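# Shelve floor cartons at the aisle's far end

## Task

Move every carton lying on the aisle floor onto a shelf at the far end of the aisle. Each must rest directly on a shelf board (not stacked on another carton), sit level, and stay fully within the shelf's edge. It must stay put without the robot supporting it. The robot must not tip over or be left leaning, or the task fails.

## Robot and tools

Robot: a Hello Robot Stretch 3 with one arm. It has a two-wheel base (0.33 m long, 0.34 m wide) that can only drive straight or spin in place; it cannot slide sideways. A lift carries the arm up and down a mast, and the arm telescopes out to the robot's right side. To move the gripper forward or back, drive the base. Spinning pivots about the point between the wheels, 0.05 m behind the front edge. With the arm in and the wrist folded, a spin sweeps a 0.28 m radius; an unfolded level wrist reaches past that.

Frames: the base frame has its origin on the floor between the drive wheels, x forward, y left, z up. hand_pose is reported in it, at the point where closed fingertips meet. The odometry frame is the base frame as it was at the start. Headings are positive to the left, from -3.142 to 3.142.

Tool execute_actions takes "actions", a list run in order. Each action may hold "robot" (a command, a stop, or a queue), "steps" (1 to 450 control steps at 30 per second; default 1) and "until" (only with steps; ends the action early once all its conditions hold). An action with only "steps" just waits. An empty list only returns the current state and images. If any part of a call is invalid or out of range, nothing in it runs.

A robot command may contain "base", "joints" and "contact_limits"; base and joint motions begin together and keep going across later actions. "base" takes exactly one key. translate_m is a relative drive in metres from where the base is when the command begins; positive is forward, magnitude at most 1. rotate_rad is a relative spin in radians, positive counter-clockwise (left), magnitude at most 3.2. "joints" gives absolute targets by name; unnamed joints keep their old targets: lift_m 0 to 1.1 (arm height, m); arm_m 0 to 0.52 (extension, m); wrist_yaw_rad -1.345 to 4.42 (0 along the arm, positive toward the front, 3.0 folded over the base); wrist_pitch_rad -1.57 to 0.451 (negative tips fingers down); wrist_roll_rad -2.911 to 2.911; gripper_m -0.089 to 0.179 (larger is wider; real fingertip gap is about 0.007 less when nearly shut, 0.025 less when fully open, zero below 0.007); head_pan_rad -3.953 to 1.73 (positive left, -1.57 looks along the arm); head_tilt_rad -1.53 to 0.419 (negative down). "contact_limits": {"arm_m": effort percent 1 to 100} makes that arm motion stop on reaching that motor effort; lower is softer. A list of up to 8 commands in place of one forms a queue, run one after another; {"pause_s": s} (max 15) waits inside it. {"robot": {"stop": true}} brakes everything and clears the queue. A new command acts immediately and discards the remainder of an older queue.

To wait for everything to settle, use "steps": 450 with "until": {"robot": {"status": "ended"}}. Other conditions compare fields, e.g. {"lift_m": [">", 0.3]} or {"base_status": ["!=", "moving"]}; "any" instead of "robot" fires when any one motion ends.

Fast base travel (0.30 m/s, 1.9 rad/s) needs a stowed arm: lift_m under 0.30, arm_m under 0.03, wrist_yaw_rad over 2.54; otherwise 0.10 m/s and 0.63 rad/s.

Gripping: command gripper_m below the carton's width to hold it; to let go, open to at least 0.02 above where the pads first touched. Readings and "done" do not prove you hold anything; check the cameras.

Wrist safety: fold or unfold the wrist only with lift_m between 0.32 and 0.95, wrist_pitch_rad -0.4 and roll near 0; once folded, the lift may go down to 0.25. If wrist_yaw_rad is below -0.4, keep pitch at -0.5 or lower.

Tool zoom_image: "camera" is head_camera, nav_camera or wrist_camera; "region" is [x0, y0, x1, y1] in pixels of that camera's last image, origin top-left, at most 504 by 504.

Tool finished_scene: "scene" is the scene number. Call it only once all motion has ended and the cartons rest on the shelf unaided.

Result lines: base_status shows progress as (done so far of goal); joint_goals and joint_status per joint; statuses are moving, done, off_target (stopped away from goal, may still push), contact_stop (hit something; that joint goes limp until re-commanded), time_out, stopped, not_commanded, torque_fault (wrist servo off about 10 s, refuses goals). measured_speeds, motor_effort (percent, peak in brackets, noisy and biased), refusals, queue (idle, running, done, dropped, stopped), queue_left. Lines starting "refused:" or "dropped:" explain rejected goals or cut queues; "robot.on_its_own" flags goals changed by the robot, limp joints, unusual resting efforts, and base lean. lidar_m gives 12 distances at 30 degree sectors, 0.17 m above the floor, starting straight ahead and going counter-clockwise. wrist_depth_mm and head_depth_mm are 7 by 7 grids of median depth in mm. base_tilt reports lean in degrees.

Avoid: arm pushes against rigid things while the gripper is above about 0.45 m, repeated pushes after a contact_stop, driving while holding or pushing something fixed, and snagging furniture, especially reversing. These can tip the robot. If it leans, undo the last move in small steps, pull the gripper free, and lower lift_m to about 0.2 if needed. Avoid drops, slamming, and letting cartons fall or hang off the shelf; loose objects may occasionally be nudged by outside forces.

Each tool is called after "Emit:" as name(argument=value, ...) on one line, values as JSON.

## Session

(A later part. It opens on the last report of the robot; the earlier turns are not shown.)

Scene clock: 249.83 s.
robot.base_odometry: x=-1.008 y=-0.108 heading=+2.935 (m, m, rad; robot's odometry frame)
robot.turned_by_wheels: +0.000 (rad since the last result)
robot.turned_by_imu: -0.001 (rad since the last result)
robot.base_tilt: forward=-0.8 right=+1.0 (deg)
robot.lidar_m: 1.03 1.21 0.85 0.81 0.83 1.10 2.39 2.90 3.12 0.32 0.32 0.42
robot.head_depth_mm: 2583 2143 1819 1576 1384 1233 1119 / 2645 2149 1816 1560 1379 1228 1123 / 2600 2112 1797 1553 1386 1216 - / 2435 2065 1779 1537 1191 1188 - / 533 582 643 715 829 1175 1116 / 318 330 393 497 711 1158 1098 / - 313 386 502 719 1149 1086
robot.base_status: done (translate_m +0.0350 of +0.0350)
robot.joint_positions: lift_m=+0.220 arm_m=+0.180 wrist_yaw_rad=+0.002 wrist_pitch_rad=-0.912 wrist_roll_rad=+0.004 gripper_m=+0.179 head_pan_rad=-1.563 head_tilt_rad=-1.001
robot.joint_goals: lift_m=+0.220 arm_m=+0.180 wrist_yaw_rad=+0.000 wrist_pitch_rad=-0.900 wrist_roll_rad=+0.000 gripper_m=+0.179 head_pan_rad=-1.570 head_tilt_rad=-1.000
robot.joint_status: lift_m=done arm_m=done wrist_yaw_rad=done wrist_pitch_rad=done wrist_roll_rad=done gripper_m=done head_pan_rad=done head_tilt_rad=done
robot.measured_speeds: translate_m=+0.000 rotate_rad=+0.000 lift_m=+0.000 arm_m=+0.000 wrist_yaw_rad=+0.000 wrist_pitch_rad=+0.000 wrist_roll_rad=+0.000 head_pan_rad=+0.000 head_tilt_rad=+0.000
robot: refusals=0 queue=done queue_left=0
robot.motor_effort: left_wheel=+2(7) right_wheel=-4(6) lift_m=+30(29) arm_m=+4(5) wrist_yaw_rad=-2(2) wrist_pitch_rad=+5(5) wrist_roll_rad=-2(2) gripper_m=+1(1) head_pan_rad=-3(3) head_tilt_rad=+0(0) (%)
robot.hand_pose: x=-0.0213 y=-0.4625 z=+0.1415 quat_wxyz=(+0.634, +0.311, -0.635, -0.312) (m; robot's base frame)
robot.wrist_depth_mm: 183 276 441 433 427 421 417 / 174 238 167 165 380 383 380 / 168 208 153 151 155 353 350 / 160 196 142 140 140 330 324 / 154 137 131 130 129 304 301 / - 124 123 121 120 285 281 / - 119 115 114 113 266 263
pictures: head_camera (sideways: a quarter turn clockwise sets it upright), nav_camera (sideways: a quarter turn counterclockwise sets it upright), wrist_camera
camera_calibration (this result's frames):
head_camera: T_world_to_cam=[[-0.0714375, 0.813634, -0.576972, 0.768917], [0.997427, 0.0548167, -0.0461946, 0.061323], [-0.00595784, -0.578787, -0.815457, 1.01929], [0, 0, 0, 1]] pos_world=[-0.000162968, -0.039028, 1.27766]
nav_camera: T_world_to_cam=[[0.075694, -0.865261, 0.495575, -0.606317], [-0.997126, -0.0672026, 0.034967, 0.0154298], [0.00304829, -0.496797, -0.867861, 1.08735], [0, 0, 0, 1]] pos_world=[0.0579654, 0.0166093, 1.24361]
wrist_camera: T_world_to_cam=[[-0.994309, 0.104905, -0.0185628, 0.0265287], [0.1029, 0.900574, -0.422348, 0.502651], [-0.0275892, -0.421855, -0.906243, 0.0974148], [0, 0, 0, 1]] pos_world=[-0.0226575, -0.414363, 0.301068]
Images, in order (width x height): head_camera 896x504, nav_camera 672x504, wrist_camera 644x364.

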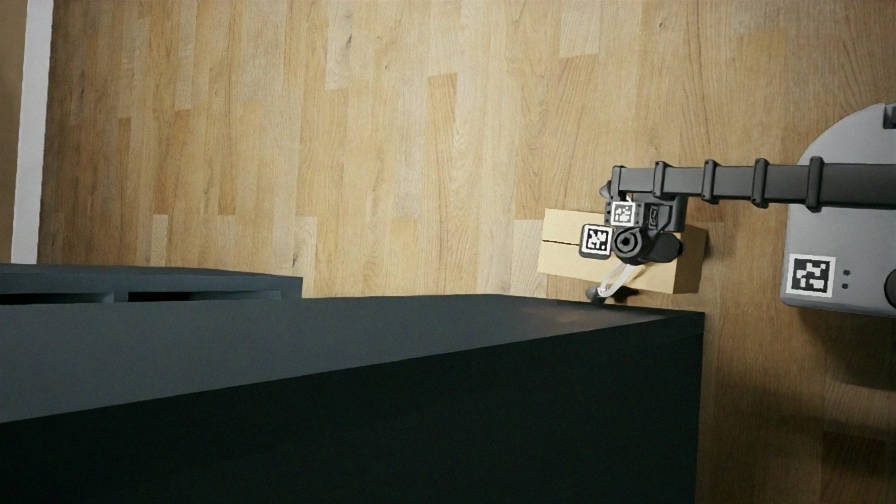

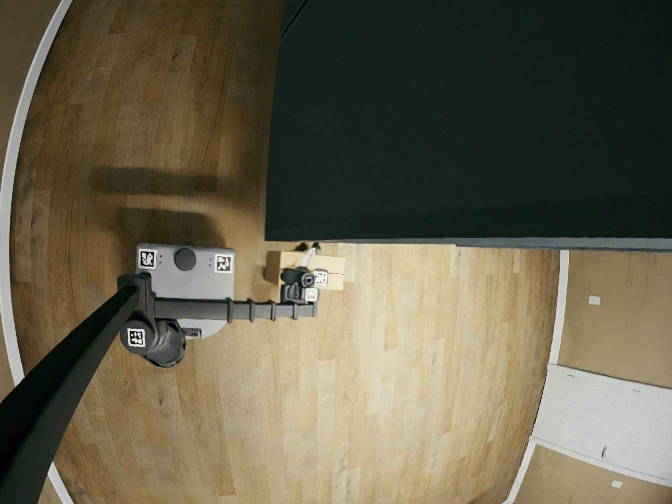

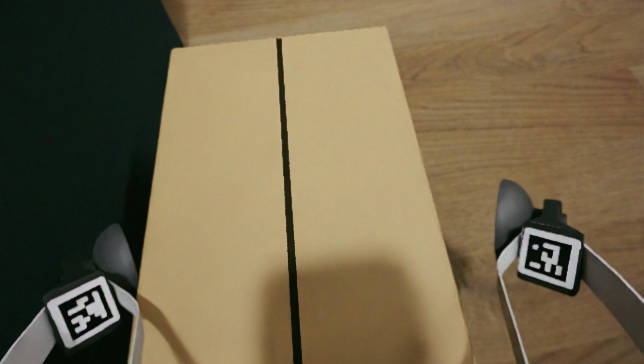

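Emit:
execute_actions(actions=[{"robot":[{"joints":{"gripper_m":0.065}},{"pause_s":1},{"joints":{"lift_m":0.3}},{"base":{"translate_m":-0.37},"joints":{"lift_m":0.77,"arm_m":0}},{"joints":{"wrist_yaw_rad":1.57}},{"base":{"rotate_rad":-1.57}},{"base":{"translate_m":0.97}},{"base":{"rotate_rad":1.57},"joints":{"head_pan_rad":-0.3,"head_tilt_rad":-0.7}}],"steps":450,"until":{"robot":{"status":"ended"}}},{"steps":450,"until":{"robot":{"status":"ended"}}}])

Scene clock: 284.00 s.
robot.base_odometry: x=-0.448 y=+0.765 heading=+2.935 (m, m, rad; robot's odometry frame)
robot.turned_by_wheels: +0.000 (rad since the last result)
robot.turned_by_imu: -0.004 (rad since the last result)
robot.base_tilt: forward=-0.8 right=+0.9 (deg)
robot.lidar_m: 0.99 0.53 0.67 1.76 1.80 2.39 1.98 2.08 2.09 2.00 0.74 0.65
robot.head_depth_mm: 777 863 712 733 870 1147 1201 / 784 847 998 912 972 1092 1179 / 957 1015 1143 1140 1292 1326 1193 / 1233 1395 1521 1774 1608 1382 1186 / 1937 2215 2406 2037 1639 1375 1183 / 2022 2258 2438 2012 1622 1360 1174 / 1940 2179 2397 2000 1619 1353 1163
robot.base_status: done (rotate_rad +1.5698 of +1.5700)
robot.joint_positions: lift_m=+0.770 arm_m=+0.000 wrist_yaw_rad=+1.567 wrist_pitch_rad=-0.913 wrist_roll_rad=+0.004 gripper_m=+0.100 head_pan_rad=-0.307 head_tilt_rad=-0.705
robot.joint_goals: lift_m=+0.770 arm_m=+0.000 wrist_yaw_rad=+1.570 wrist_pitch_rad=-0.900 wrist_roll_rad=+0.000 gripper_m=+0.099 head_pan_rad=-0.300 head_tilt_rad=-0.700
robot.joint_status: lift_m=done arm_m=done wrist_yaw_rad=done wrist_pitch_rad=done wrist_roll_rad=done gripper_m=done head_pan_rad=done head_tilt_rad=done
robot.measured_speeds: translate_m=+0.000 rotate_rad=+0.000 lift_m=+0.000 arm_m=+0.000 wrist_yaw_rad=+0.000 wrist_pitch_rad=+0.000 wrist_roll_rad=+0.000 head_pan_rad=+0.000 head_tilt_rad=+0.000
robot: refusals=0 queue=done queue_left=0
robot.on_its_own: gripper_m is held at +0.099, not at your +0.065, by its stall guard, which is not easing now
robot.motor_effort: left_wheel=-4(7) right_wheel=+6(11) lift_m=+38(40) arm_m=-5(5) wrist_yaw_rad=+3(1) wrist_pitch_rad=+6(6) wrist_roll_rad=-2(7) gripper_m=-24(100) head_pan_rad=+2(35) head_tilt_rad=+1(15) (%)
robot.hand_pose: x=+0.1162 y=-0.1460 z=+0.6910 quat_wxyz=(+0.670, +0.669, -0.231, +0.225) (m; robot's base frame)
robot.wrist_depth_mm: 512 874 - - 576 577 619 / 514 798 167 163 165 696 - / 575 695 156 152 151 901 955 / 723 778 146 142 139 903 876 / 866 878 137 133 130 839 837 / 833 - 129 126 123 770 769 / 772 761 121 119 117 732 728
pictures: head_camera (sideways: a quarter turn clockwise sets it upright), nav_camera (sideways: a quarter turn counterclockwise sets it upright), wrist_camera
camera_calibration (this result's frames):
head_camera: T_world_to_cam=[[-0.601624, 0.122343, -0.789355, 1.04892], [0.271412, 0.960717, -0.0579597, 0.0810887], [0.751255, -0.24911, -0.611195, 0.749018], [0, 0, 0, 1]] pos_world=[0.0463397, -0.0196426, 1.29046]
nav_camera: T_world_to_cam=[[0.672523, -0.140774, 0.726565, -0.910918], [-0.256933, -0.965091, 0.0508336, -0.00975859], [0.694045, -0.220865, -0.685215, 0.845655], [0, 0, 0, 1]] pos_world=[0.0231826, 0.0491247, 1.24179]
wrist_camera: T_world_to_cam=[[-0.111423, -0.993594, -0.0188636, -0.122542], [-0.90052, 0.108977, -0.420937, 0.435558], [0.420297, -0.0299152, -0.906894, 0.738316], [0, 0, 0, 1]] pos_world=[0.0682626, -0.147136, 0.850605]
Images, in order (width x height): head_camera 896x504, nav_camera 672x504, wrist_camera 644x364.

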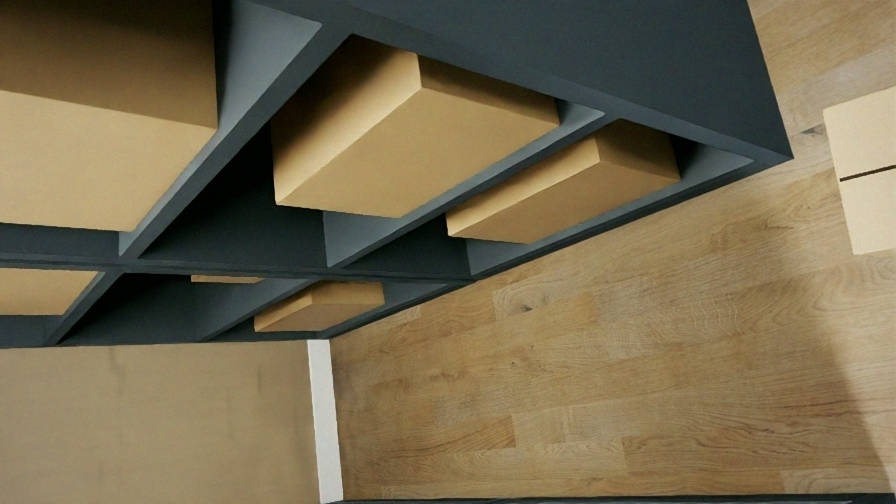

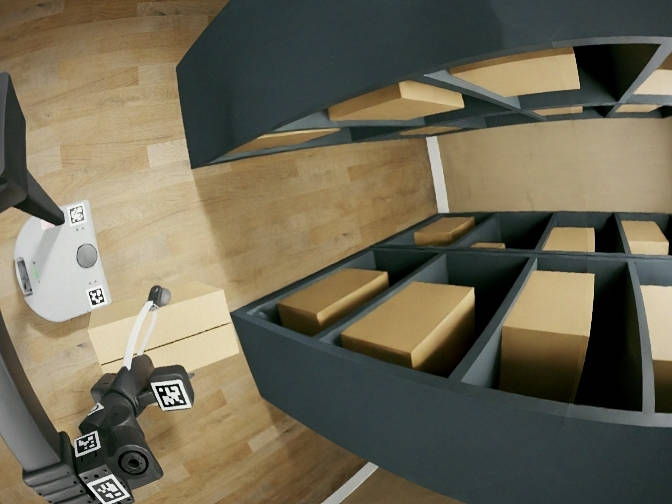

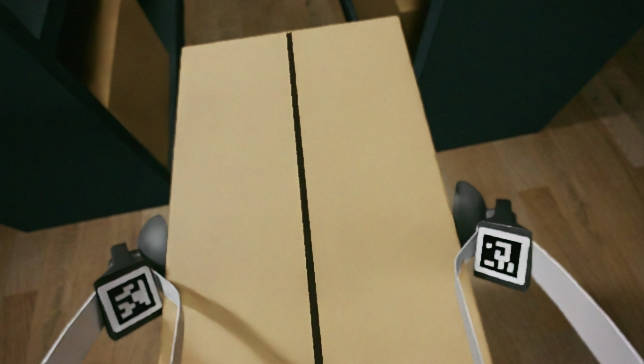

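Odometry and lidar match the earlier pose. Drive in.

Emit:
execute_actions(actions=[{"robot":[{"base":{"translate_m":1.0},"joints":{"head_pan_rad":-1.57,"head_tilt_rad":-0.9}},{"base":{"translate_m":0.89}},{"joints":{"wrist_yaw_rad":0.6}}],"steps":450,"until":{"robot":{"status":"ended"}}},{"steps":450,"until":{"robot":{"status":"ended"}}}])

Scene clock: 309.03 s.
robot.base_odometry: x=-2.297 y=+1.154 heading=+2.935 (m, m, rad; robot's odometry frame)
robot.turned_by_wheels: +0.000 (rad since the last result)
robot.turned_by_imu: -0.007 (rad since the last result)
robot.base_tilt: forward=-0.8 right=+1.0 (deg)
robot.lidar_m: 0.46 0.46 0.32 0.31 0.64 0.52 0.99 0.54 0.57 0.34 0.35 0.46
robot.head_depth_mm: 285 314 372 427 842 - - / 286 315 374 704 695 - 1106 / 287 317 376 713 776 - 1086 / 288 317 377 917 859 - 1070 / 286 318 379 909 624 545 512 / 292 334 425 905 797 768 1106 / 662 554 445 921 823 923 1103
robot.base_status: done (translate_m +0.8900 of +0.8900)
robot.joint_positions: lift_m=+0.770 arm_m=+0.000 wrist_yaw_rad=+0.603 wrist_pitch_rad=-0.913 wrist_roll_rad=+0.004 gripper_m=+0.100 head_pan_rad=-1.563 head_tilt_rad=-0.889
robot.joint_goals: lift_m=+0.770 arm_m=+0.000 wrist_yaw_rad=+0.600 wrist_pitch_rad=-0.900 wrist_roll_rad=+0.000 gripper_m=+0.099 head_pan_rad=-1.570 head_tilt_rad=-0.900
robot.joint_status: lift_m=done arm_m=done wrist_yaw_rad=done wrist_pitch_rad=done wrist_roll_rad=done gripper_m=done head_pan_rad=done head_tilt_rad=done
robot.measured_speeds: translate_m=+0.000 rotate_rad=+0.000 lift_m=+0.000 arm_m=+0.000 wrist_yaw_rad=+0.000 wrist_pitch_rad=+0.000 wrist_roll_rad=+0.000 head_pan_rad=+0.000 head_tilt_rad=+0.000
robot: refusals=0 queue=done queue_left=0
robot.on_its_own: gripper_m is held at +0.099, not at your +0.065, by its stall guard, which is not easing now
robot.motor_effort: left_wheel=-3(5) right_wheel=+5(11) lift_m=+38(38) arm_m=-5(5) wrist_yaw_rad=-3(3) wrist_pitch_rad=+6(6) wrist_roll_rad=-2(2) gripper_m=-24(25) head_pan_rad=-2(35) head_tilt_rad=-4(14) (%)
robot.hand_pose: x=+0.0565 y=-0.2587 z=+0.6910 quat_wxyz=(+0.698, +0.486, -0.514, -0.110) (m; robot's base frame)
robot.wrist_depth_mm: 352 442 469 455 445 442 298 / 369 423 167 163 165 404 246 / 414 397 156 152 151 369 212 / 462 549 145 142 140 339 234 / 484 583 136 133 130 313 279 / 516 - 129 126 123 299 299 / 522 698 121 119 117 662 453
pictures: head_camera (sideways: a quarter turn clockwise sets it upright), nav_camera (sideways: a quarter turn counterclockwise sets it upright), wrist_camera
camera_calibration (this result's frames):
head_camera: T_world_to_cam=[[-0.0710362, 0.743957, -0.664441, 0.882881], [0.99746, 0.0495248, -0.0511881, 0.0678308], [-0.0051754, -0.66639, -0.745585, 0.928431], [0, 0, 0, 1]] pos_world=[-0.000137062, -0.041487, 1.28232]
nav_camera: T_world_to_cam=[[0.0753701, -0.804365, 0.589335, -0.72846], [-0.997148, -0.063089, 0.041417, 0.00702717], [0.00386617, -0.590776, -0.806826, 1.00801], [0, 0, 0, 1]] pos_world=[0.0580141, 0.0100041, 1.24231]
wrist_camera: T_world_to_cam=[[-0.87943, -0.475659, -0.0187395, -0.0638243], [-0.424582, 0.80158, -0.42095, 0.546373], [0.21525, -0.36224, -0.90689, 0.685646], [0, 0, 0, 1]] pos_world=[0.0282656, -0.219951, 0.850606]
Images, in order (width x height): head_camera 896x504, nav_camera 672x504, wrist_camera 644x364.

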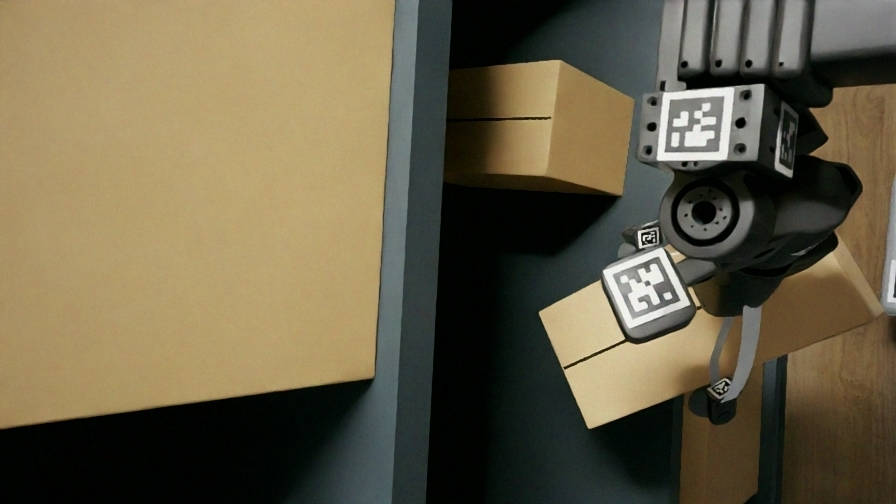

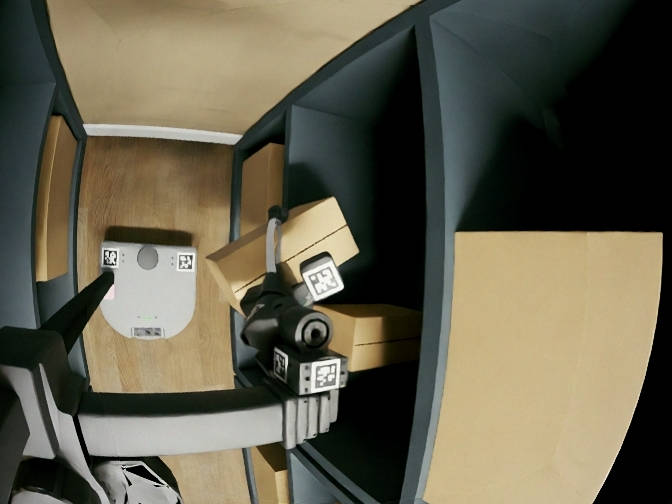

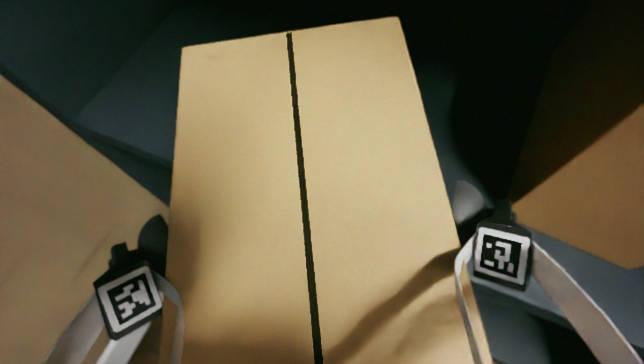

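Emit:
execute_actions(actions=[{"robot":[{"base":{"translate_m":0.13},"joints":{"wrist_yaw_rad":0.0}},{"joints":{"arm_m":0.11}}],"steps":300,"until":{"robot":{"status":"ended"}}},{"robot":{"joints":{"lift_m":0.715}},"steps":200,"until":{"robot":{"status":"ended"}}},{"robot":[{"joints":{"gripper_m":0.179}},{"pause_s":0.5},{"joints":{"lift_m":0.76}},{"joints":{"arm_m":0.0}},{"joints":{"wrist_pitch_rad":-1.4}},{"joints":{"gripper_m":0.0,"lift_m":0.71}},{"joints":{"wrist_pitch_rad":-1.15}},{"joints":{"arm_m":0.15},"contact_limits":{"arm_m":40}}],"steps":450,"until":{"robot":{"status":"ended"}}},{"robot":[{"joints":{"arm_m":0.0}},{"joints":{"wrist_pitch_rad":-1.45,"head_tilt_rad":-1.2},"base":{"translate_m":-0.12}}],"steps":450,"until":{"robot":{"status":"ended"}}}])

Scene clock: 333.23 s.
robot.base_odometry: x=-2.307 y=+1.156 heading=+2.935 (m, m, rad; robot's odometry frame)
robot.turned_by_wheels: +0.000 (rad since the last result)
robot.turned_by_imu: -0.011 (rad since the last result)
robot.base_tilt: forward=-0.8 right=+0.9 (deg)
robot.lidar_m: 0.45 0.46 0.32 0.31 0.66 0.52 0.97 0.54 0.58 0.34 0.35 0.46
robot.head_depth_mm: 326 378 864 821 - - - / 327 379 678 799 - - - / 329 380 856 813 - - - / 329 382 854 813 1217 - - / 331 384 680 810 1237 1187 1096 / 396 386 848 819 1242 1189 1096 / 402 387 865 813 1243 1172 1099
robot.base_status: done (translate_m -0.1200 of -0.1200)
robot.joint_positions: lift_m=+0.710 arm_m=+0.000 wrist_yaw_rad=+0.002 wrist_pitch_rad=-1.447 wrist_roll_rad=+0.004 gripper_m=+0.000 head_pan_rad=-1.563 head_tilt_rad=-1.185
robot.joint_goals: lift_m=+0.710 arm_m=+0.000 wrist_yaw_rad=+0.000 wrist_pitch_rad=-1.450 wrist_roll_rad=+0.000 gripper_m=+0.000 head_pan_rad=-1.570 head_tilt_rad=-1.200
robot.joint_status: lift_m=done arm_m=done wrist_yaw_rad=done wrist_pitch_rad=done wrist_roll_rad=done gripper_m=done head_pan_rad=done head_tilt_rad=done
robot.measured_speeds: translate_m=+0.000 rotate_rad=+0.000 lift_m=+0.000 arm_m=+0.000 wrist_yaw_rad=+0.000 wrist_pitch_rad=+0.000 wrist_roll_rad=+0.000 head_pan_rad=+0.000 head_tilt_rad=+0.000
robot: refusals=0 queue=done queue_left=0
robot.motor_effort: left_wheel=-2(6) right_wheel=+2(27) lift_m=+30(38) arm_m=-5(7) wrist_yaw_rad=-1(4) wrist_pitch_rad=-2(29) wrist_roll_rad=-2(10) gripper_m=-1(98) head_pan_rad=-3(3) head_tilt_rad=-5(19) (%)
robot.hand_pose: x=-0.0216 y=-0.1530 z=+0.5916 quat_wxyz=(+0.529, +0.468, -0.530, -0.469) (m; robot's base frame)
robot.wrist_depth_mm: 231 387 388 433 645 622 654 / 390 422 511 648 720 724 733 / 559 648 726 739 731 746 746 / 612 732 731 - 740 751 753 / 576 732 747 - - 762 770 / 559 744 763 - - 763 766 / 533 741 760 766 736 718 703
pictures: head_camera (sideways: a quarter turn clockwise sets it upright), nav_camera (sideways: a quarter turn counterclockwise sets it upright), wrist_camera
replaced: robot.lift_m: its motion had ended contact_stop
camera_calibration (this result's frames):
head_camera: T_world_to_cam=[[-0.0719452, 0.905592, -0.418005, 0.561843], [0.997382, 0.0622705, -0.0367587, 0.0490287], [-0.007259, -0.419555, -0.907701, 1.13918], [0, 0, 0, 1]] pos_world=[-0.000209153, -0.0339047, 1.27069]
nav_camera: T_world_to_cam=[[0.0760739, -0.941429, 0.328519, -0.388733], [-0.997101, -0.0723892, 0.0234511, 0.0304291], [0.00170373, -0.329351, -0.944206, 1.18654], [0, 0, 0, 1]] pos_world=[0.0578918, 0.0270256, 1.24733]
wrist_camera: T_world_to_cam=[[-0.994201, 0.10036, 0.0386285, -0.0324047], [0.103663, 0.989967, 0.0960135, 0.121082], [-0.028605, 0.0994611, -0.99463, 0.767867], [0, 0, 0, 1]] pos_world=[-0.0228037, -0.192988, 0.75337]
Images, in order (width x height): head_camera 896x504, nav_camera 672x504, wrist_camera 644x364.

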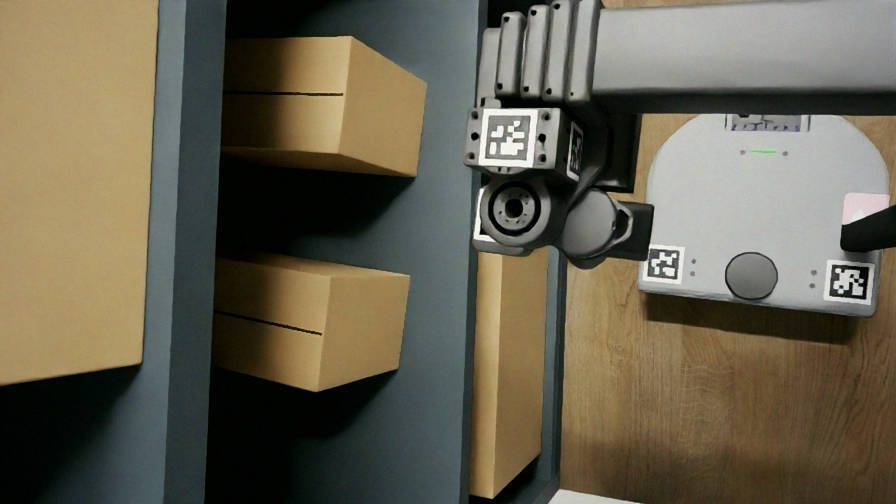

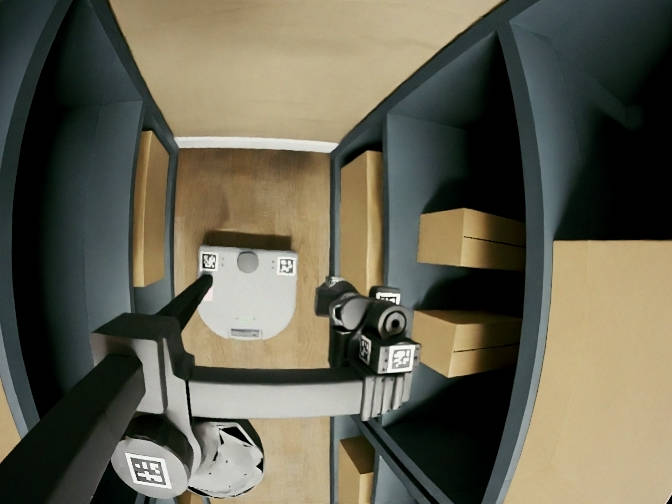

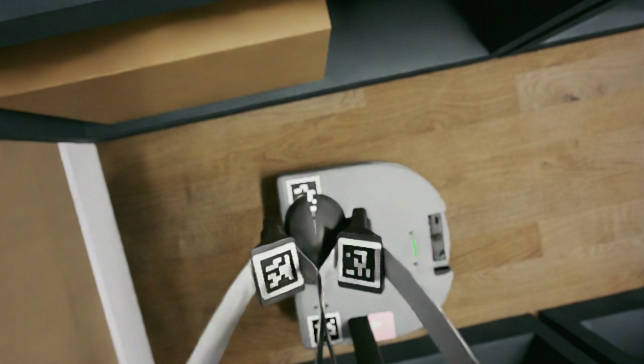

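Emit:
finished_scene(scene=2)

The scene is finished: the task was done.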